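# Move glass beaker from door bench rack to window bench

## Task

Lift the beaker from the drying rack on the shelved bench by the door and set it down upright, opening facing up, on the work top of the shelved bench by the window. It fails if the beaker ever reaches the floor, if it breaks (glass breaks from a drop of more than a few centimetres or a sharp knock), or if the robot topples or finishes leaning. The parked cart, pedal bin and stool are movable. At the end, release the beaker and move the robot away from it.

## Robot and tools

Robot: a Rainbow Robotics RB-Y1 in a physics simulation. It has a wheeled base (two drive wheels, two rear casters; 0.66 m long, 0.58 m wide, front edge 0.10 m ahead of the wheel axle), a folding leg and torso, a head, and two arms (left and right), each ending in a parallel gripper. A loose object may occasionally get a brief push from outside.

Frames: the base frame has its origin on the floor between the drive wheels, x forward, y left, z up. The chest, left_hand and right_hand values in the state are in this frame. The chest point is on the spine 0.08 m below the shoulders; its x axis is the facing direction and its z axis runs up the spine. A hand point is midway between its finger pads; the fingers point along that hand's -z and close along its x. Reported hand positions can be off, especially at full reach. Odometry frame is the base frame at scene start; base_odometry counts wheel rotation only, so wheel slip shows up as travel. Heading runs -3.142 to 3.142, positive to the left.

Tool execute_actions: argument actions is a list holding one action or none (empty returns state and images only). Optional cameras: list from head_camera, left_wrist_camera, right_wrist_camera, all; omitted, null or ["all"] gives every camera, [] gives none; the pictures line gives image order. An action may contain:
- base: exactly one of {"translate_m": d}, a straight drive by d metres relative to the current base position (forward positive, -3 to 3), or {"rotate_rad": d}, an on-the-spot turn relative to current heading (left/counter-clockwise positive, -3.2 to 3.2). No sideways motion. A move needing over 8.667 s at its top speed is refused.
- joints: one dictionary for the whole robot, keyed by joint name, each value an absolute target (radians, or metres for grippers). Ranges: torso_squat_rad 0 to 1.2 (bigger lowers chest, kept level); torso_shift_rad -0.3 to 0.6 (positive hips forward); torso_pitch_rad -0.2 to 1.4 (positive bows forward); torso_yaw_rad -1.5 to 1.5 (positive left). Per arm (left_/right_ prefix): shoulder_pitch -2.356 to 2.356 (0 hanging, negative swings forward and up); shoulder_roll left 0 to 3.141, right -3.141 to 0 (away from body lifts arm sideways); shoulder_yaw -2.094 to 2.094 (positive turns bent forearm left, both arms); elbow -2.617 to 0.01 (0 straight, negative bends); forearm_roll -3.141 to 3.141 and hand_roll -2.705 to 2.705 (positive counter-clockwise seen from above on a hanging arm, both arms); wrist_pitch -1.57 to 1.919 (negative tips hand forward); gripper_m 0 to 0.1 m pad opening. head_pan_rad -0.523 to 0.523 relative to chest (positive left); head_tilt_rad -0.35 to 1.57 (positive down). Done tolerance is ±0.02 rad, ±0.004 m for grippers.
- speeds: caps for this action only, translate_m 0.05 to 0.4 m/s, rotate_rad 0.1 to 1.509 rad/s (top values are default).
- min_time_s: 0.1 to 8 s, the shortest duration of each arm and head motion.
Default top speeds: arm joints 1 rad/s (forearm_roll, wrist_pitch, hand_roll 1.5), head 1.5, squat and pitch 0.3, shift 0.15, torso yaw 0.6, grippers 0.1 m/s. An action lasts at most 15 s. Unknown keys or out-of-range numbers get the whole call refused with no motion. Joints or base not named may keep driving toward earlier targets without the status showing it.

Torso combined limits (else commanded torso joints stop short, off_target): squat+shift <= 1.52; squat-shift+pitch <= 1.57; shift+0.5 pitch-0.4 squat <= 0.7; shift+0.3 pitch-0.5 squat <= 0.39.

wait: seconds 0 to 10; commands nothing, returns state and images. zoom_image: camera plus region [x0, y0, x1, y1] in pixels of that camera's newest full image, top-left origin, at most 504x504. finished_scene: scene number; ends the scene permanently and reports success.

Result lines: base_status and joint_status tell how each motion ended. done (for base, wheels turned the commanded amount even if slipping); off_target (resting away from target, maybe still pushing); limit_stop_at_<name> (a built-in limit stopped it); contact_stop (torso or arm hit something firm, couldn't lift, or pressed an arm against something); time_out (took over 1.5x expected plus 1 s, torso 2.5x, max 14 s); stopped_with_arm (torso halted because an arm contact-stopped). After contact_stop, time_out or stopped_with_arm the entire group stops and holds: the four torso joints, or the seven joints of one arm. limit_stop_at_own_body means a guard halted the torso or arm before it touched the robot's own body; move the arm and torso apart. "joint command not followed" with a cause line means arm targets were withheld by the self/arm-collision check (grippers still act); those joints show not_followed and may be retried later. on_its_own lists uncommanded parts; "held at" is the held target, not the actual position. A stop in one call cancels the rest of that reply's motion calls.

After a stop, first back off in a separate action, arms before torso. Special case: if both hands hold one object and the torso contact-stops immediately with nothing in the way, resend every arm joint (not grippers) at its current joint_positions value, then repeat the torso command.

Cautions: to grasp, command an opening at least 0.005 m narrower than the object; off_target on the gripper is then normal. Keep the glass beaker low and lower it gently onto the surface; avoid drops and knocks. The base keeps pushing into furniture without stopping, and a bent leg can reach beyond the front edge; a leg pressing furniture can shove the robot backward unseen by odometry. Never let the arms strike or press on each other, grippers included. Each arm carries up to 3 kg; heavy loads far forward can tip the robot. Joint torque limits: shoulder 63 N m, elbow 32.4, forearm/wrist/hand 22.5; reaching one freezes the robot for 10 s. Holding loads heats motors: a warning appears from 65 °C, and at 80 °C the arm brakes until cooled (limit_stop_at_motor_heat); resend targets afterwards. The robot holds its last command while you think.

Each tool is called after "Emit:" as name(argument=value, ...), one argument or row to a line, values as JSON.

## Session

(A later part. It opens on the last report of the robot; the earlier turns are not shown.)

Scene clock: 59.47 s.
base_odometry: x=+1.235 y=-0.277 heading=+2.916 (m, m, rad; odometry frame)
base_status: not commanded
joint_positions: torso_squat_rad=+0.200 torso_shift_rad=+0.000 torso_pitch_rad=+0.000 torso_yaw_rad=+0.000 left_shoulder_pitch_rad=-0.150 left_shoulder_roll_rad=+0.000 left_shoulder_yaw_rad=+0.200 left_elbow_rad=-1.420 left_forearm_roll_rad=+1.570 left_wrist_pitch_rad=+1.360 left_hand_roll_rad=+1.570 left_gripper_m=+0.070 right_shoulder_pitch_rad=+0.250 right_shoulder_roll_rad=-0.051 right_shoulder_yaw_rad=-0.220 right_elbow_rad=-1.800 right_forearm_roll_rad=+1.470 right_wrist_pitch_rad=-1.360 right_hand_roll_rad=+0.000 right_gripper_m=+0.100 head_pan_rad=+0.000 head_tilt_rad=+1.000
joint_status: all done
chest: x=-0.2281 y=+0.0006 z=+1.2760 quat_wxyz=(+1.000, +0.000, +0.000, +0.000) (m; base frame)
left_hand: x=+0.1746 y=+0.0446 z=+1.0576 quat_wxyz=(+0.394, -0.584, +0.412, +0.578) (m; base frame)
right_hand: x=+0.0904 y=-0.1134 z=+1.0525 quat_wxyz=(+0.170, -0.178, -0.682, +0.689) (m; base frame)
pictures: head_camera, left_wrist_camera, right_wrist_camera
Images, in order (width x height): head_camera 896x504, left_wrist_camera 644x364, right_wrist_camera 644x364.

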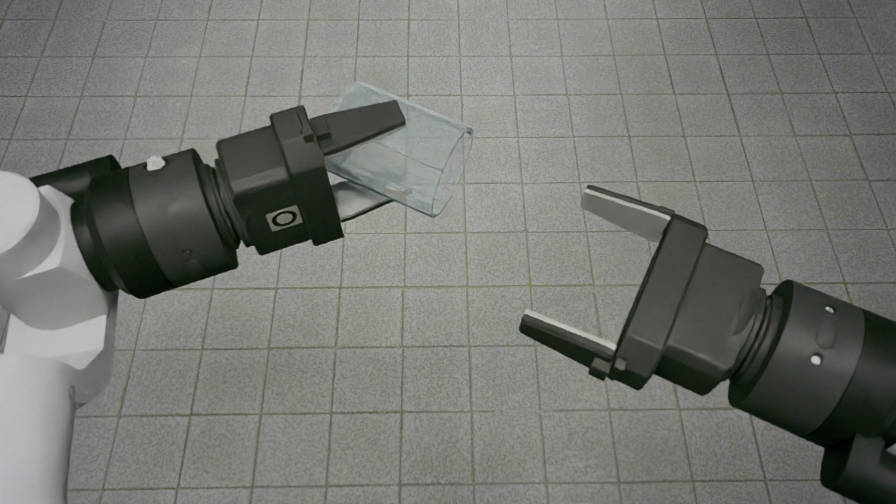

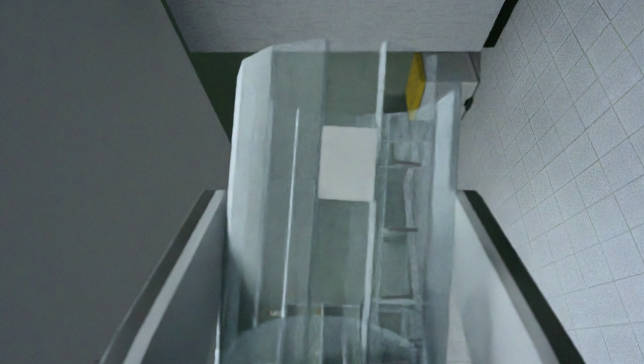

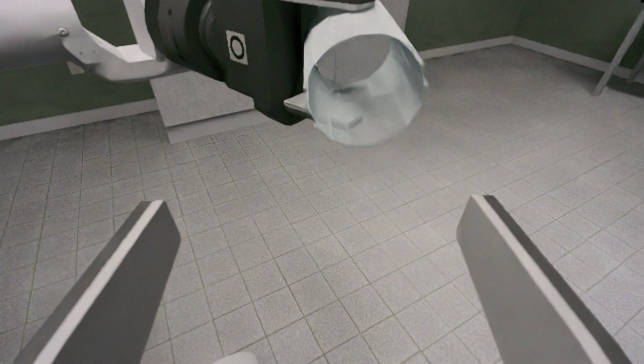

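Emit:
execute_actions(
  actions=[
    {"base":{"translate_m":0.8},"joints":{"right_shoulder_pitch_rad":0.08,"right_elbow_rad":-1.64,"right_shoulder_yaw_rad":-0.11,"right_wrist_pitch_rad":-1.19,"right_forearm_roll_rad":1.51},"min_time_s":2},
  ],
)

Scene clock: 64.37 s.
base_odometry: x=+0.455 y=-0.098 heading=+2.917 (m, m, rad; odometry frame)
base_status: done
joint_positions: torso_squat_rad=+0.200 torso_shift_rad=+0.000 torso_pitch_rad=+0.000 torso_yaw_rad=+0.000 left_shoulder_pitch_rad=-0.150 left_shoulder_roll_rad=+0.000 left_shoulder_yaw_rad=+0.200 left_elbow_rad=-1.420 left_forearm_roll_rad=+1.570 left_wrist_pitch_rad=+1.360 left_hand_roll_rad=+1.570 left_gripper_m=+0.070 right_shoulder_pitch_rad=+0.080 right_shoulder_roll_rad=-0.051 right_shoulder_yaw_rad=-0.110 right_elbow_rad=-1.640 right_forearm_roll_rad=+1.510 right_wrist_pitch_rad=-1.190 right_hand_roll_rad=+0.000 right_gripper_m=+0.100 head_pan_rad=+0.000 head_tilt_rad=+1.000
joint_status: all done
chest: x=-0.2280 y=+0.0006 z=+1.2760 quat_wxyz=(+1.000, +0.000, +0.000, +0.000) (m; base frame)
left_hand: x=+0.1747 y=+0.0446 z=+1.0576 quat_wxyz=(+0.394, -0.584, +0.412, +0.578) (m; base frame)
right_hand: x=+0.1484 y=-0.0729 z=+1.0484 quat_wxyz=(+0.180, -0.180, -0.684, +0.684) (m; base frame)
pictures: head_camera, left_wrist_camera, right_wrist_camera
Images, in order (width x height): head_camera 896x504, left_wrist_camera 644x364, right_wrist_camera 644x364.

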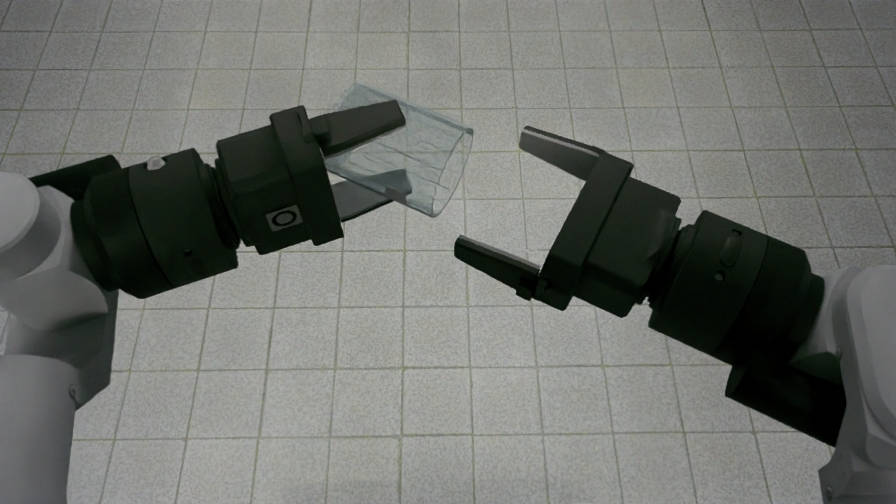

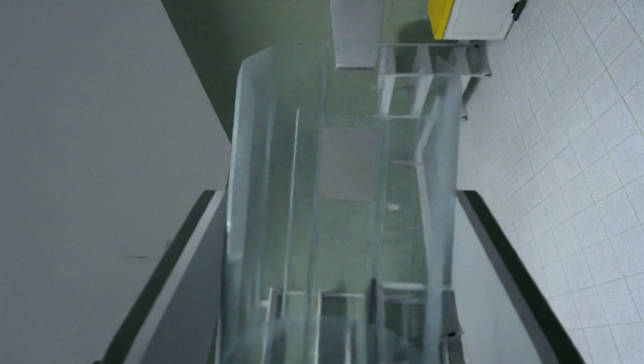

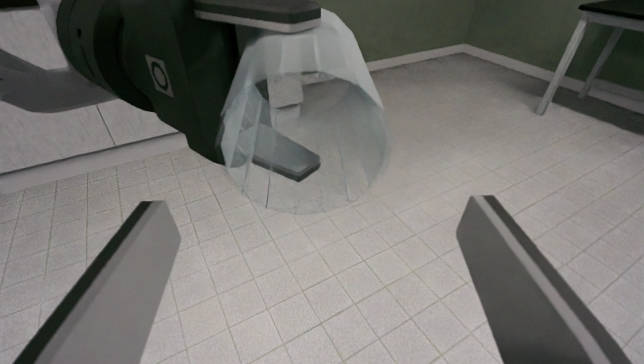

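Emit:
execute_actions(
  actions=[
    {"base":{"translate_m":0.8},"joints":{"right_shoulder_pitch_rad":-0.07,"right_elbow_rad":-1.50,"right_shoulder_yaw_rad":0.07,"right_wrist_pitch_rad":-1.045,"right_forearm_roll_rad":1.515},"min_time_s":3},
  ],
)

Scene clock: 68.73 s.
base_odometry: x=-0.325 y=+0.080 heading=+2.917 (m, m, rad; odometry frame)
base_status: done
joint_positions: torso_squat_rad=+0.200 torso_shift_rad=+0.000 torso_pitch_rad=+0.000 torso_yaw_rad=+0.000 left_shoulder_pitch_rad=-0.150 left_shoulder_roll_rad=+0.000 left_shoulder_yaw_rad=+0.200 left_elbow_rad=-1.420 left_forearm_roll_rad=+1.570 left_wrist_pitch_rad=+1.360 left_hand_roll_rad=+1.570 left_gripper_m=+0.070 right_shoulder_pitch_rad=-0.070 right_shoulder_roll_rad=-0.051 right_shoulder_yaw_rad=+0.070 right_elbow_rad=-1.500 right_forearm_roll_rad=+1.515 right_wrist_pitch_rad=-1.045 right_hand_roll_rad=+0.000 right_gripper_m=+0.100 head_pan_rad=+0.000 head_tilt_rad=+1.000
joint_status: all done
chest: x=-0.2280 y=+0.0006 z=+1.2760 quat_wxyz=(+1.000, +0.000, +0.000, +0.000) (m; base frame)
left_hand: x=+0.1747 y=+0.0446 z=+1.0576 quat_wxyz=(+0.394, -0.584, +0.412, +0.578) (m; base frame)
right_hand: x=+0.1734 y=-0.0004 z=+1.0486 quat_wxyz=(+0.156, -0.150, -0.689, +0.692) (m; base frame)
pictures: head_camera, left_wrist_camera, right_wrist_camera
Images, in order (width x height): head_camera 896x504, left_wrist_camera 644x364, right_wrist_camera 644x364.

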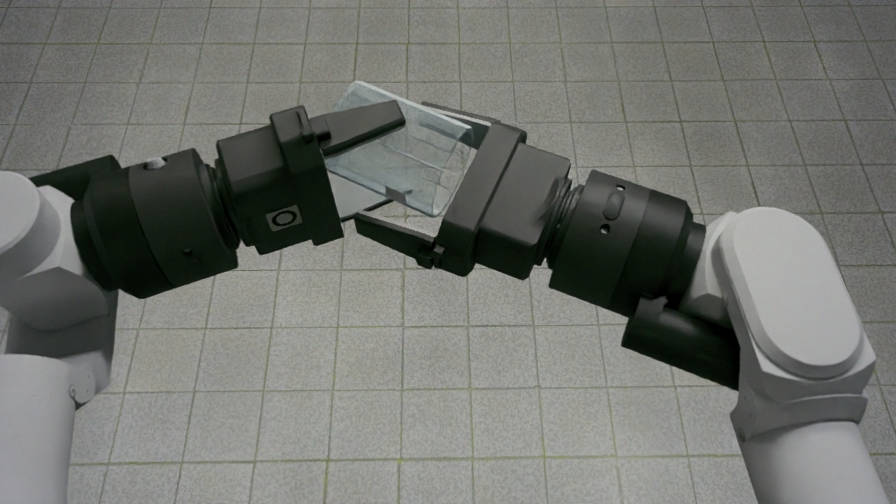

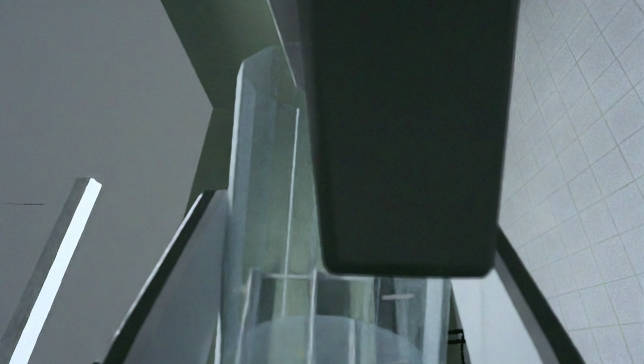

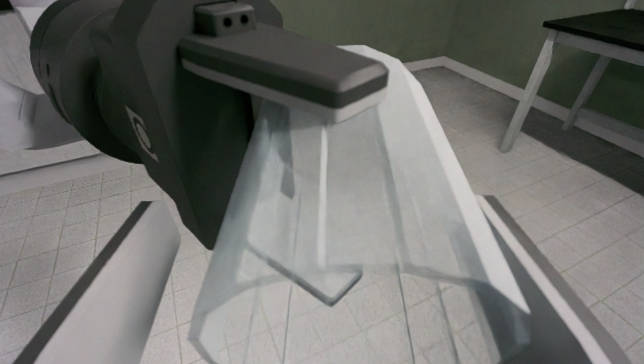

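Emit:
execute_actions(
  actions=[
    {"joints":{"right_elbow_rad":-1.525,"right_wrist_pitch_rad":-1.005,"right_gripper_m":0.08},"min_time_s":0.5},
  ],
)

Scene clock: 70.20 s.
base_odometry: x=-0.325 y=+0.080 heading=+2.917 (m, m, rad; odometry frame)
base_status: not commanded
joint_positions: torso_squat_rad=+0.200 torso_shift_rad=+0.000 torso_pitch_rad=+0.000 torso_yaw_rad=+0.000 left_shoulder_pitch_rad=-0.150 left_shoulder_roll_rad=+0.000 left_shoulder_yaw_rad=+0.200 left_elbow_rad=-1.420 left_forearm_roll_rad=+1.570 left_wrist_pitch_rad=+1.360 left_hand_roll_rad=+1.570 left_gripper_m=+0.070 right_shoulder_pitch_rad=-0.070 right_shoulder_roll_rad=-0.051 right_shoulder_yaw_rad=+0.070 right_elbow_rad=-1.525 right_forearm_roll_rad=+1.515 right_wrist_pitch_rad=-1.005 right_hand_roll_rad=+0.000 right_gripper_m=+0.080 head_pan_rad=+0.000 head_tilt_rad=+1.000
joint_status: all done
chest: x=-0.2280 y=+0.0006 z=+1.2760 quat_wxyz=(+1.000, +0.000, +0.000, +0.000) (m; base frame)
left_hand: x=+0.1747 y=+0.0446 z=+1.0576 quat_wxyz=(+0.394, -0.584, +0.412, +0.578) (m; base frame)
right_hand: x=+0.1821 y=-0.0039 z=+1.0578 quat_wxyz=(+0.161, -0.172, -0.689, +0.686) (m; base frame)
pictures: head_camera, left_wrist_camera, right_wrist_camera
Images, in order (width x height): head_camera 896x504, left_wrist_camera 644x364, right_wrist_camera 644x364.

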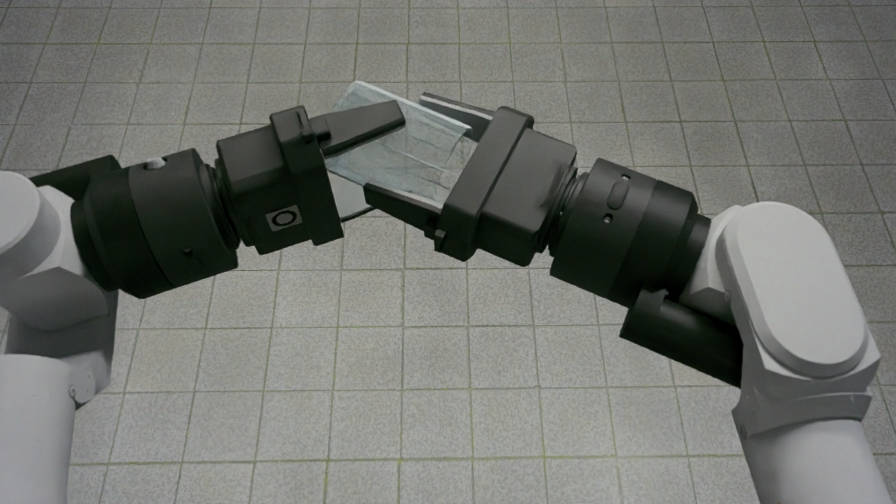

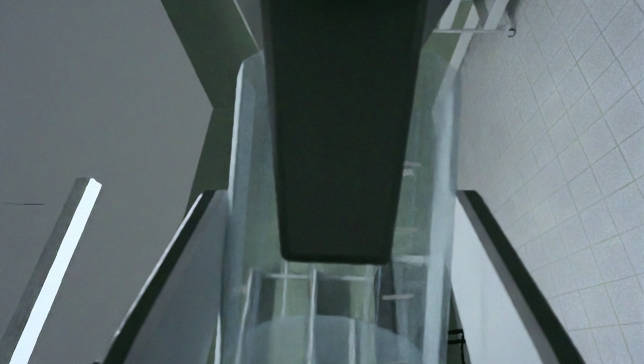

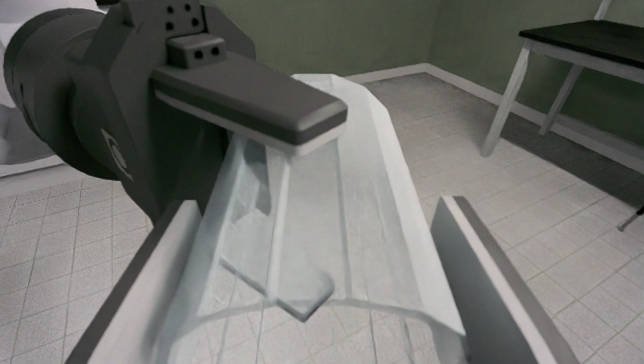

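Emit:
execute_actions(
  actions=[
    {"joints":{"right_wrist_pitch_rad":-1.02,"right_gripper_m":0.058}},
  ],
  cameras=[],
)

Emit:
execute_actions(
  actions=[
    {"joints":{"left_gripper_m":0.1}},
  ],
  cameras=[],
)

Emit:
execute_actions(
  actions=[
    {"joints":{"left_shoulder_yaw_rad":0.65,"left_wrist_pitch_rad":1.75,"head_tilt_rad":0.6},"min_time_s":0.8},
  ],
  cameras=["head_camera"],
)

Scene clock: 71.97 s.
base_odometry: x=-0.325 y=+0.080 heading=+2.917 (m, m, rad; odometry frame)
base_status: not commanded
joint_positions: torso_squat_rad=+0.200 torso_shift_rad=+0.000 torso_pitch_rad=+0.000 torso_yaw_rad=+0.000 left_shoulder_pitch_rad=-0.149 left_shoulder_roll_rad=+0.000 left_shoulder_yaw_rad=+0.200 left_elbow_rad=-1.420 left_forearm_roll_rad=+1.570 left_wrist_pitch_rad=+1.361 left_hand_roll_rad=+1.570 left_gripper_m=+0.070 right_shoulder_pitch_rad=-0.070 right_shoulder_roll_rad=-0.051 right_shoulder_yaw_rad=+0.069 right_elbow_rad=-1.525 right_forearm_roll_rad=+1.515 right_wrist_pitch_rad=-1.019 right_hand_roll_rad=+0.000 right_gripper_m=+0.070 head_pan_rad=+0.000 head_tilt_rad=+1.000
joint_status: right_gripper_m off_target (ended at +0.070, target +0.058); the others done
chest: x=-0.2280 y=+0.0006 z=+1.2760 quat_wxyz=(+1.000, +0.000, +0.000, +0.000) (m; base frame)
left_hand: x=+0.1745 y=+0.0447 z=+1.0574 quat_wxyz=(+0.394, -0.584, +0.412, +0.578) (m; base frame)
right_hand: x=+0.1794 y=-0.0028 z=+1.0577 quat_wxyz=(+0.156, -0.167, -0.690, +0.687) (m; base frame)
pictures: none
No camera images: the call's "cameras" was empty. Leave "cameras" out to get every camera's image.

Scene clock: 72.87 s.
base_odometry: x=-0.325 y=+0.080 heading=+2.917 (m, m, rad; odometry frame)
base_status: not commanded
joint_positions: torso_squat_rad=+0.200 torso_shift_rad=+0.000 torso_pitch_rad=+0.000 torso_yaw_rad=+0.000 left_shoulder_pitch_rad=-0.149 left_shoulder_roll_rad=+0.000 left_shoulder_yaw_rad=+0.200 left_elbow_rad=-1.420 left_forearm_roll_rad=+1.570 left_wrist_pitch_rad=+1.360 left_hand_roll_rad=+1.570 left_gripper_m=+0.099 right_shoulder_pitch_rad=-0.070 right_shoulder_roll_rad=-0.051 right_shoulder_yaw_rad=+0.069 right_elbow_rad=-1.525 right_forearm_roll_rad=+1.515 right_wrist_pitch_rad=-1.019 right_hand_roll_rad=+0.000 right_gripper_m=+0.070 head_pan_rad=+0.000 head_tilt_rad=+1.000
joint_status: all done
chest: x=-0.2280 y=+0.0006 z=+1.2760 quat_wxyz=(+1.000, +0.000, +0.000, +0.000) (m; base frame)
left_hand: x=+0.1746 y=+0.0449 z=+1.0574 quat_wxyz=(+0.394, -0.584, +0.412, +0.578) (m; base frame)
right_hand: x=+0.1793 y=-0.0028 z=+1.0577 quat_wxyz=(+0.156, -0.167, -0.690, +0.687) (m; base frame)
pictures: none
No camera images: the call's "cameras" was empty. Leave "cameras" out to get every camera's image.

Scene clock: 73.97 s.
base_odometry: x=-0.325 y=+0.080 heading=+2.917 (m, m, rad; odometry frame)
base_status: not commanded
joint_positions: torso_squat_rad=+0.200 torso_shift_rad=+0.000 torso_pitch_rad=+0.000 torso_yaw_rad=+0.000 left_shoulder_pitch_rad=-0.150 left_shoulder_roll_rad=+0.000 left_shoulder_yaw_rad=+0.650 left_elbow_rad=-1.420 left_forearm_roll_rad=+1.570 left_wrist_pitch_rad=+1.750 left_hand_roll_rad=+1.570 left_gripper_m=+0.099 right_shoulder_pitch_rad=-0.070 right_shoulder_roll_rad=-0.051 right_shoulder_yaw_rad=+0.070 right_elbow_rad=-1.525 right_forearm_roll_rad=+1.515 right_wrist_pitch_rad=-1.020 right_hand_roll_rad=+0.000 right_gripper_m=+0.070 head_pan_rad=+0.000 head_tilt_rad=+0.600
joint_status: all done
chest: x=-0.2280 y=+0.0006 z=+1.2760 quat_wxyz=(+1.000, +0.000, +0.000, +0.000) (m; base frame)
left_hand: x=+0.1414 y=+0.1664 z=+1.0659 quat_wxyz=(+0.363, -0.613, +0.409, +0.570) (m; base frame)
right_hand: x=+0.1790 y=-0.0024 z=+1.0577 quat_wxyz=(+0.156, -0.166, -0.690, +0.687) (m; base frame)
pictures: head_camera
Images, in order (width x height): head_camera 896x504.

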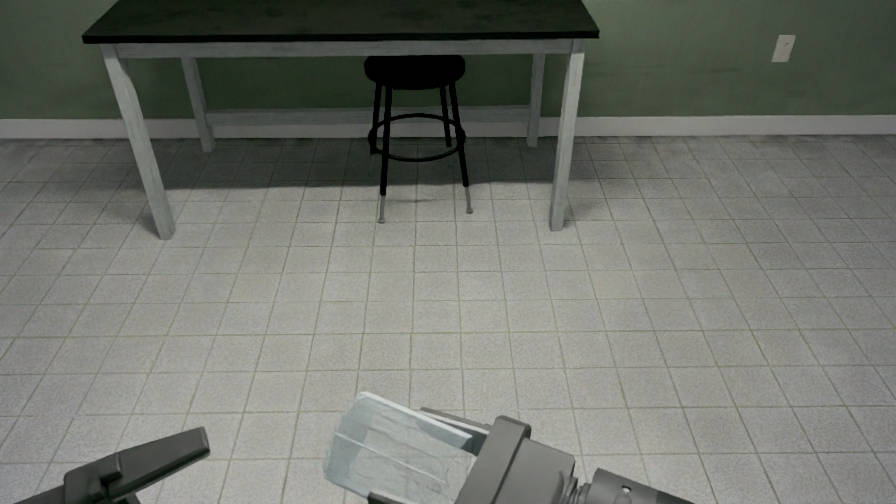

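Emit:
execute_actions(
  actions=[
    {"base":{"translate_m":1.25},"joints":{"right_shoulder_pitch_rad":-1.1,"right_shoulder_roll_rad":-0.2,"right_elbow_rad":-0.65,"right_shoulder_yaw_rad":-0.3,"right_wrist_pitch_rad":1.68,"right_forearm_roll_rad":0,"left_shoulder_pitch_rad":0,"left_shoulder_roll_rad":0.05,"left_elbow_rad":-0.1,"left_wrist_pitch_rad":0,"head_pan_rad":-0.2},"min_time_s":3},
  ],
  cameras=["head_camera","right_wrist_camera"],
)

Scene clock: 80.03 s.
base_odometry: x=-1.544 y=+0.357 heading=+2.918 (m, m, rad; odometry frame)
base_status: done
joint_positions: torso_squat_rad=+0.200 torso_shift_rad=+0.000 torso_pitch_rad=+0.000 torso_yaw_rad=+0.000 left_shoulder_pitch_rad=+0.000 left_shoulder_roll_rad=+0.050 left_shoulder_yaw_rad=+0.650 left_elbow_rad=-0.100 left_forearm_roll_rad=+1.570 left_wrist_pitch_rad=+0.000 left_hand_roll_rad=+1.570 left_gripper_m=+0.100 right_shoulder_pitch_rad=-1.099 right_shoulder_roll_rad=-0.200 right_shoulder_yaw_rad=-0.300 right_elbow_rad=-0.650 right_forearm_roll_rad=+0.000 right_wrist_pitch_rad=+1.680 right_hand_roll_rad=+0.000 right_gripper_m=+0.070 head_pan_rad=-0.200 head_tilt_rad=+0.600
joint_status: all done
chest: x=-0.2280 y=+0.0006 z=+1.2760 quat_wxyz=(+1.000, +0.000, +0.000, +0.000) (m; base frame)
left_hand: x=-0.1891 y=+0.2874 z=+0.5949 quat_wxyz=(-0.317, -0.055, -0.039, +0.946) (m; base frame)
right_hand: x=+0.2985 y=-0.2284 z=+1.0322 quat_wxyz=(+1.000, -0.008, -0.024, -0.003) (m; base frame)
pictures: head_camera, right_wrist_camera
Images, in order (width x height): head_camera 896x504, right_wrist_camera 644x364.

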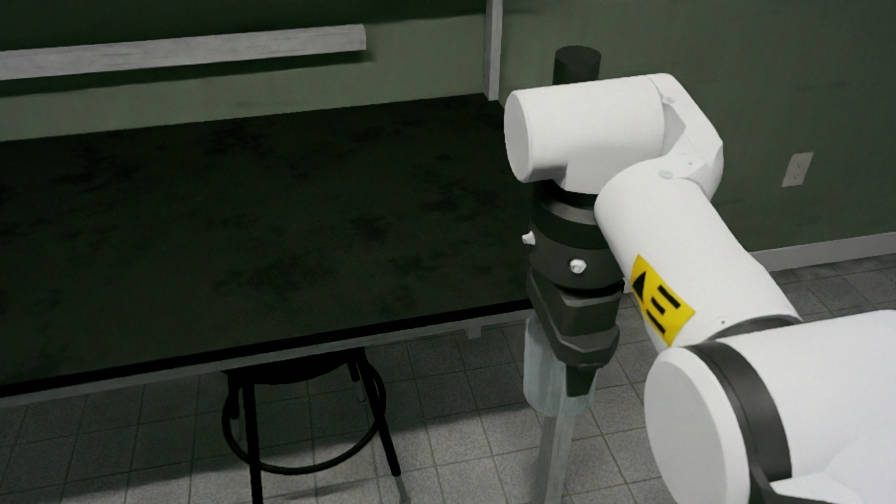

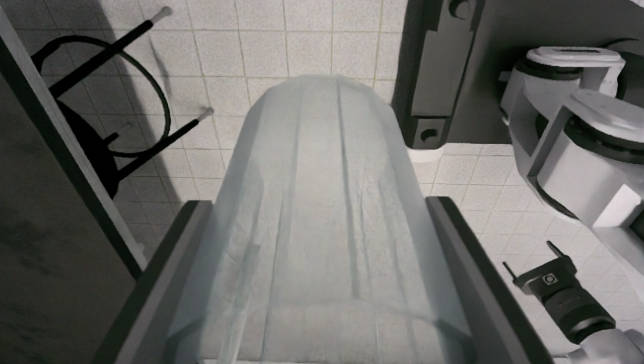

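Emit:
execute_actions(
  actions=[
    {"base":{"translate_m":0.4},"joints":{"torso_yaw_rad":0.3,"right_wrist_pitch_rad":1.72,"head_pan_rad":-0.4,"head_tilt_rad":0.8}},
  ],
  cameras=[],
)

Emit:
execute_actions(
  actions=[
    {"joints":{"torso_squat_rad":0.55}},
  ],
  cameras=["head_camera","right_wrist_camera"],
)

Scene clock: 83.97 s.
base_odometry: x=-1.934 y=+0.446 heading=+2.919 (m, m, rad; odometry frame)
base_status: done
joint_positions: torso_squat_rad=+0.200 torso_shift_rad=+0.000 torso_pitch_rad=+0.000 torso_yaw_rad=+0.300 left_shoulder_pitch_rad=+0.000 left_shoulder_roll_rad=+0.050 left_shoulder_yaw_rad=+0.650 left_elbow_rad=-0.100 left_forearm_roll_rad=+1.570 left_wrist_pitch_rad=+0.000 left_hand_roll_rad=+1.570 left_gripper_m=+0.100 right_shoulder_pitch_rad=-1.100 right_shoulder_roll_rad=-0.200 right_shoulder_yaw_rad=-0.300 right_elbow_rad=-0.650 right_forearm_roll_rad=+0.000 right_wrist_pitch_rad=+1.720 right_hand_roll_rad=+0.000 right_gripper_m=+0.070 head_pan_rad=-0.400 head_tilt_rad=+0.800
joint_status: all done
chest: x=-0.2280 y=+0.0006 z=+1.2760 quat_wxyz=(+0.989, +0.000, +0.000, +0.149) (m; base frame)
left_hand: x=-0.2759 y=+0.2862 z=+0.5949 quat_wxyz=(-0.455, -0.049, -0.047, +0.888) (m; base frame)
right_hand: x=+0.3339 y=-0.0653 z=+1.0319 quat_wxyz=(+0.989, -0.007, -0.005, +0.146) (m; base frame)
pictures: none
No camera images: the call's "cameras" was empty. Leave "cameras" out to get every camera's image.

Scene clock: 85.93 s.
base_odometry: x=-1.934 y=+0.446 heading=+2.919 (m, m, rad; odometry frame)
base_status: not commanded
joint_positions: torso_squat_rad=+0.550 torso_shift_rad=+0.000 torso_pitch_rad=+0.000 torso_yaw_rad=+0.300 left_shoulder_pitch_rad=+0.000 left_shoulder_roll_rad=+0.050 left_shoulder_yaw_rad=+0.650 left_elbow_rad=-0.100 left_forearm_roll_rad=+1.570 left_wrist_pitch_rad=+0.000 left_hand_roll_rad=+1.570 left_gripper_m=+0.100 right_shoulder_pitch_rad=-1.100 right_shoulder_roll_rad=-0.200 right_shoulder_yaw_rad=-0.300 right_elbow_rad=-0.650 right_forearm_roll_rad=+0.000 right_wrist_pitch_rad=+1.720 right_hand_roll_rad=+0.000 right_gripper_m=+0.070 head_pan_rad=-0.400 head_tilt_rad=+0.800
joint_status: all done
chest: x=-0.2281 y=+0.0006 z=+1.1867 quat_wxyz=(+0.989, +0.000, +0.000, +0.149) (m; base frame)
left_hand: x=-0.2759 y=+0.2861 z=+0.5057 quat_wxyz=(-0.455, -0.049, -0.047, +0.888) (m; base frame)
right_hand: x=+0.3339 y=-0.0653 z=+0.9427 quat_wxyz=(+0.989, -0.007, -0.005, +0.146) (m; base frame)
pictures: head_camera, right_wrist_camera
Images, in order (width x height): head_camera 896x504, right_wrist_camera 644x364.

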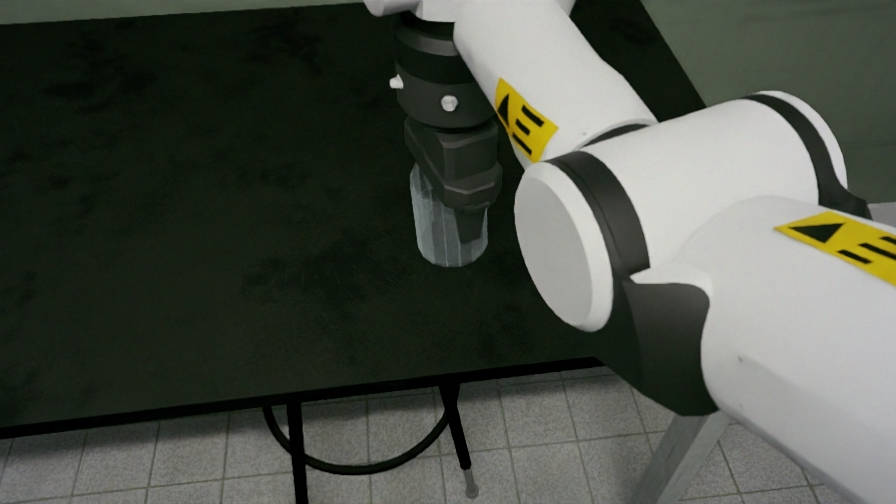

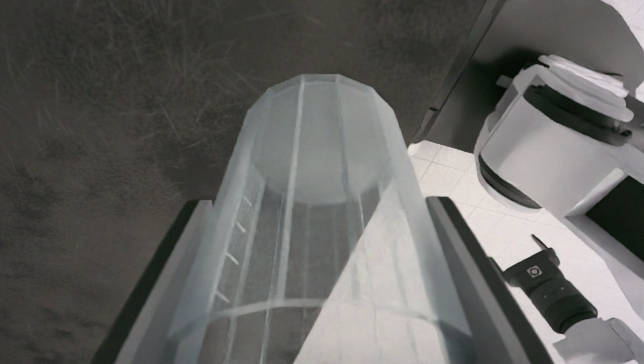

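Emit:
execute_actions(
  actions=[
    {"base":{"translate_m":0.1},"joints":{"torso_squat_rad":0.67}},
  ],
  cameras=["head_camera","right_wrist_camera"],
)

Scene clock: 88.37 s.
base_odometry: x=-2.032 y=+0.468 heading=+2.920 (m, m, rad; odometry frame)
base_status: done
joint_positions: torso_squat_rad=+0.670 torso_shift_rad=+0.000 torso_pitch_rad=+0.000 torso_yaw_rad=+0.300 left_shoulder_pitch_rad=+0.000 left_shoulder_roll_rad=+0.050 left_shoulder_yaw_rad=+0.650 left_elbow_rad=-0.100 left_forearm_roll_rad=+1.570 left_wrist_pitch_rad=+0.000 left_hand_roll_rad=+1.570 left_gripper_m=+0.100 right_shoulder_pitch_rad=-1.100 right_shoulder_roll_rad=-0.200 right_shoulder_yaw_rad=-0.300 right_elbow_rad=-0.650 right_forearm_roll_rad=+0.000 right_wrist_pitch_rad=+1.720 right_hand_roll_rad=+0.000 right_gripper_m=+0.070 head_pan_rad=-0.400 head_tilt_rad=+0.800
joint_status: all done
chest: x=-0.2280 y=+0.0006 z=+1.1386 quat_wxyz=(+0.989, +0.000, +0.000, +0.149) (m; base frame)
left_hand: x=-0.2759 y=+0.2861 z=+0.4576 quat_wxyz=(-0.455, -0.049, -0.047, +0.888) (m; base frame)
right_hand: x=+0.3339 y=-0.0653 z=+0.8945 quat_wxyz=(+0.989, -0.007, -0.005, +0.146) (m; base frame)
pictures: head_camera, right_wrist_camera
Images, in order (width x height): head_camera 896x504, right_wrist_camera 644x364.

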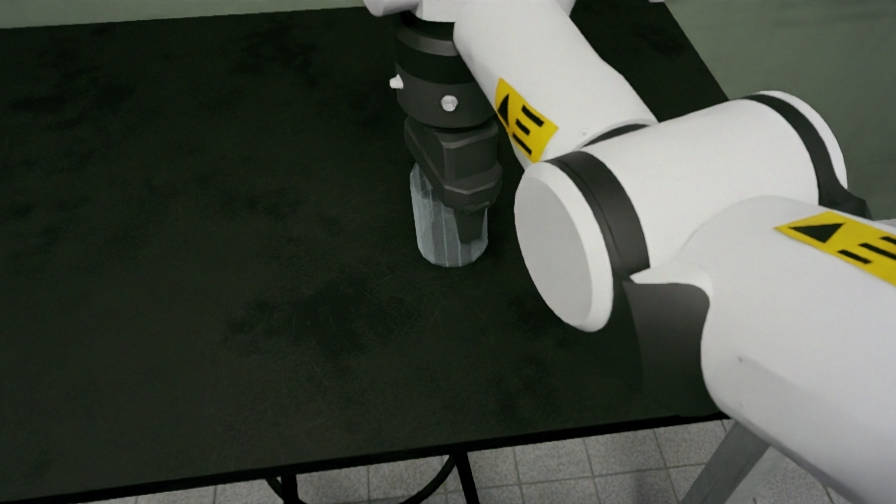

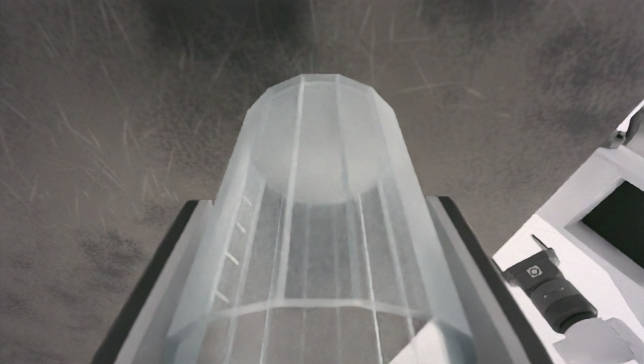

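Emit:
execute_actions(
  actions=[
    {"joints":{"torso_squat_rad":0.76}},
  ],
  cameras=[],
)

Emit:
execute_actions(
  actions=[
    {"joints":{"torso_squat_rad":0.79}},
  ],
  cameras=["head_camera","right_wrist_camera"],
)

Scene clock: 90.47 s.
base_odometry: x=-2.032 y=+0.468 heading=+2.920 (m, m, rad; odometry frame)
base_status: not commanded
joint_positions: torso_squat_rad=+0.760 torso_shift_rad=+0.000 torso_pitch_rad=+0.000 torso_yaw_rad=+0.300 left_shoulder_pitch_rad=+0.000 left_shoulder_roll_rad=+0.050 left_shoulder_yaw_rad=+0.650 left_elbow_rad=-0.100 left_forearm_roll_rad=+1.570 left_wrist_pitch_rad=+0.000 left_hand_roll_rad=+1.570 left_gripper_m=+0.100 right_shoulder_pitch_rad=-1.100 right_shoulder_roll_rad=-0.200 right_shoulder_yaw_rad=-0.300 right_elbow_rad=-0.650 right_forearm_roll_rad=+0.000 right_wrist_pitch_rad=+1.720 right_hand_roll_rad=+0.000 right_gripper_m=+0.070 head_pan_rad=-0.400 head_tilt_rad=+0.800
joint_status: all done
chest: x=-0.2281 y=+0.0006 z=+1.0973 quat_wxyz=(+0.989, +0.000, +0.000, +0.149) (m; base frame)
left_hand: x=-0.2758 y=+0.2861 z=+0.4163 quat_wxyz=(-0.455, -0.049, -0.047, +0.888) (m; base frame)
right_hand: x=+0.3339 y=-0.0654 z=+0.8533 quat_wxyz=(+0.989, -0.007, -0.005, +0.146) (m; base frame)
pictures: none
No camera images: the call's "cameras" was empty. Leave "cameras" out to get every camera's image.

Scene clock: 91.20 s.
base_odometry: x=-2.032 y=+0.468 heading=+2.920 (m, m, rad; odometry frame)
base_status: not commanded
joint_positions: torso_squat_rad=+0.790 torso_shift_rad=+0.000 torso_pitch_rad=+0.000 torso_yaw_rad=+0.300 left_shoulder_pitch_rad=+0.000 left_shoulder_roll_rad=+0.050 left_shoulder_yaw_rad=+0.650 left_elbow_rad=-0.100 left_forearm_roll_rad=+1.570 left_wrist_pitch_rad=+0.000 left_hand_roll_rad=+1.570 left_gripper_m=+0.100 right_shoulder_pitch_rad=-1.100 right_shoulder_roll_rad=-0.200 right_shoulder_yaw_rad=-0.300 right_elbow_rad=-0.650 right_forearm_roll_rad=+0.000 right_wrist_pitch_rad=+1.720 right_hand_roll_rad=+0.000 right_gripper_m=+0.070 head_pan_rad=-0.400 head_tilt_rad=+0.800
joint_status: all done
chest: x=-0.2281 y=+0.0005 z=+1.0826 quat_wxyz=(+0.989, +0.000, +0.000, +0.149) (m; base frame)
left_hand: x=-0.2758 y=+0.2861 z=+0.4016 quat_wxyz=(-0.455, -0.049, -0.047, +0.888) (m; base frame)
right_hand: x=+0.3339 y=-0.0654 z=+0.8386 quat_wxyz=(+0.989, -0.007, -0.005, +0.146) (m; base frame)
pictures: head_camera, right_wrist_camera
Images, in order (width x height): head_camera 896x504, right_wrist_camera 644x364.

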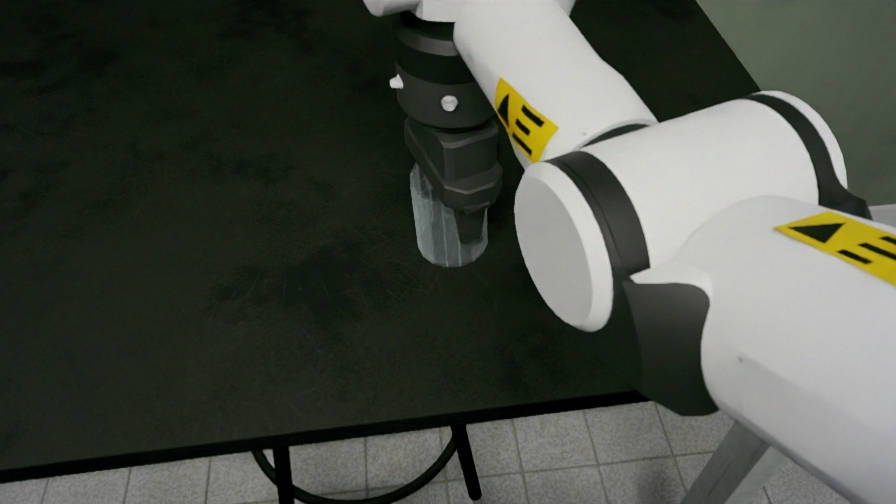

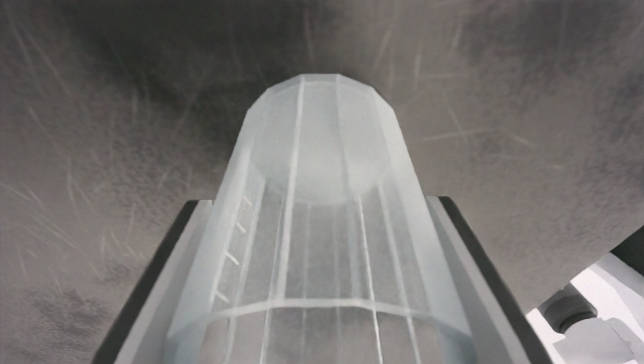

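Emit:
execute_actions(
  actions=[
    {"joints":{"torso_squat_rad":0.82}},
  ],
  cameras=["right_wrist_camera"],
)

Scene clock: 92.47 s.
base_odometry: x=-2.032 y=+0.468 heading=+2.920 (m, m, rad; odometry frame)
base_status: not commanded
joint_positions: torso_squat_rad=+0.820 torso_shift_rad=-0.001 torso_pitch_rad=-0.002 torso_yaw_rad=+0.300 left_shoulder_pitch_rad=+0.000 left_shoulder_roll_rad=+0.050 left_shoulder_yaw_rad=+0.650 left_elbow_rad=-0.100 left_forearm_roll_rad=+1.570 left_wrist_pitch_rad=+0.000 left_hand_roll_rad=+1.570 left_gripper_m=+0.100 right_shoulder_pitch_rad=-1.105 right_shoulder_roll_rad=-0.201 right_shoulder_yaw_rad=-0.300 right_elbow_rad=-0.652 right_forearm_roll_rad=+0.000 right_wrist_pitch_rad=+1.721 right_hand_roll_rad=+0.000 right_gripper_m=+0.071 head_pan_rad=-0.400 head_tilt_rad=+0.800
joint_status: all done
chest: x=-0.2289 y=+0.0006 z=+1.0674 quat_wxyz=(+0.989, -0.001, -0.001, +0.149) (m; base frame)
left_hand: x=-0.2755 y=+0.2860 z=+0.3863 quat_wxyz=(-0.455, -0.049, -0.047, +0.888) (m; base frame)
right_hand: x=+0.3355 y=-0.0648 z=+0.8279 quat_wxyz=(+0.989, -0.008, -0.010, +0.146) (m; base frame)
pictures: right_wrist_camera
Images, in order (width x height): right_wrist_camera 644x364.

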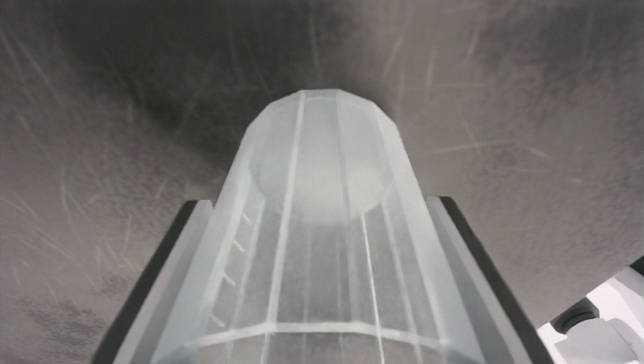

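Contact.

Emit:
execute_actions(
  actions=[
    {"joints":{"right_gripper_m":0.1}},
  ],
  cameras=[],
)

Emit:
execute_actions(
  actions=[
    {"joints":{"torso_squat_rad":0.58}},
  ],
  cameras=[],
)

Emit:
execute_actions(
  actions=[
    {"base":{"translate_m":-0.4},"joints":{"head_tilt_rad":0.5,"torso_yaw_rad":0,"head_pan_rad":0}},
  ],
  cameras=["head_camera"],
)

Scene clock: 94.27 s.
base_odometry: x=-2.032 y=+0.468 heading=+2.920 (m, m, rad; odometry frame)
base_status: not commanded
joint_positions: torso_squat_rad=+0.820 torso_shift_rad=+0.000 torso_pitch_rad=+0.000 torso_yaw_rad=+0.300 left_shoulder_pitch_rad=+0.000 left_shoulder_roll_rad=+0.050 left_shoulder_yaw_rad=+0.650 left_elbow_rad=-0.100 left_forearm_roll_rad=+1.570 left_wrist_pitch_rad=+0.000 left_hand_roll_rad=+1.570 left_gripper_m=+0.100 right_shoulder_pitch_rad=-1.100 right_shoulder_roll_rad=-0.200 right_shoulder_yaw_rad=-0.300 right_elbow_rad=-0.650 right_forearm_roll_rad=+0.000 right_wrist_pitch_rad=+1.720 right_hand_roll_rad=+0.000 right_gripper_m=+0.100 head_pan_rad=-0.400 head_tilt_rad=+0.800
joint_status: all done
chest: x=-0.2281 y=+0.0006 z=+1.0675 quat_wxyz=(+0.989, -0.001, +0.000, +0.149) (m; base frame)
left_hand: x=-0.2759 y=+0.2860 z=+0.3864 quat_wxyz=(-0.455, -0.049, -0.047, +0.888) (m; base frame)
right_hand: x=+0.3342 y=-0.0655 z=+0.8239 quat_wxyz=(+0.989, -0.008, -0.006, +0.146) (m; base frame)
pictures: none
No camera images: the call's "cameras" was empty. Leave "cameras" out to get every camera's image.

Scene clock: 95.83 s.
base_odometry: x=-2.032 y=+0.468 heading=+2.920 (m, m, rad; odometry frame)
base_status: not commanded
joint_positions: torso_squat_rad=+0.580 torso_shift_rad=+0.000 torso_pitch_rad=+0.000 torso_yaw_rad=+0.300 left_shoulder_pitch_rad=+0.000 left_shoulder_roll_rad=+0.050 left_shoulder_yaw_rad=+0.650 left_elbow_rad=-0.100 left_forearm_roll_rad=+1.570 left_wrist_pitch_rad=+0.000 left_hand_roll_rad=+1.570 left_gripper_m=+0.100 right_shoulder_pitch_rad=-1.100 right_shoulder_roll_rad=-0.200 right_shoulder_yaw_rad=-0.300 right_elbow_rad=-0.650 right_forearm_roll_rad=+0.000 right_wrist_pitch_rad=+1.720 right_hand_roll_rad=+0.000 right_gripper_m=+0.100 head_pan_rad=-0.400 head_tilt_rad=+0.800
joint_status: all done
chest: x=-0.2280 y=+0.0006 z=+1.1754 quat_wxyz=(+0.989, +0.000, +0.000, +0.149) (m; base frame)
left_hand: x=-0.2759 y=+0.2861 z=+0.4944 quat_wxyz=(-0.455, -0.049, -0.047, +0.888) (m; base frame)
right_hand: x=+0.3341 y=-0.0655 z=+0.9316 quat_wxyz=(+0.989, -0.008, -0.005, +0.146) (m; base frame)
pictures: none
No camera images: the call's "cameras" was empty. Leave "cameras" out to get every camera's image.

Scene clock: 98.47 s.
base_odometry: x=-1.642 y=+0.380 heading=+2.921 (m, m, rad; odometry frame)
base_status: done
joint_positions: torso_squat_rad=+0.580 torso_shift_rad=+0.000 torso_pitch_rad=+0.000 torso_yaw_rad=+0.000 left_shoulder_pitch_rad=+0.000 left_shoulder_roll_rad=+0.050 left_shoulder_yaw_rad=+0.650 left_elbow_rad=-0.100 left_forearm_roll_rad=+1.570 left_wrist_pitch_rad=+0.000 left_hand_roll_rad=+1.570 left_gripper_m=+0.100 right_shoulder_pitch_rad=-1.100 right_shoulder_roll_rad=-0.200 right_shoulder_yaw_rad=-0.300 right_elbow_rad=-0.650 right_forearm_roll_rad=+0.000 right_wrist_pitch_rad=+1.720 right_hand_roll_rad=+0.000 right_gripper_m=+0.100 head_pan_rad=+0.000 head_tilt_rad=+0.500
joint_status: all done
chest: x=-0.2281 y=+0.0006 z=+1.1754 quat_wxyz=(+1.000, +0.000, +0.000, +0.000) (m; base frame)
left_hand: x=-0.1893 y=+0.2875 z=+0.4944 quat_wxyz=(-0.317, -0.055, -0.039, +0.946) (m; base frame)
right_hand: x=+0.2894 y=-0.2286 z=+0.9317 quat_wxyz=(+1.000, -0.008, -0.004, -0.004) (m; base frame)
pictures: head_camera
Images, in order (width x height): head_camera 896x504.

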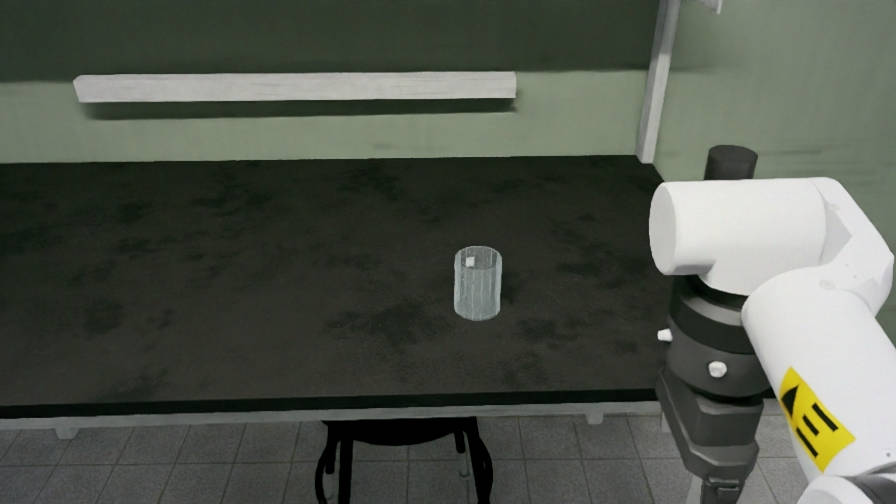

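Emit:
finished_scene(
  scene=1,
)

The scene is finished: the task was done.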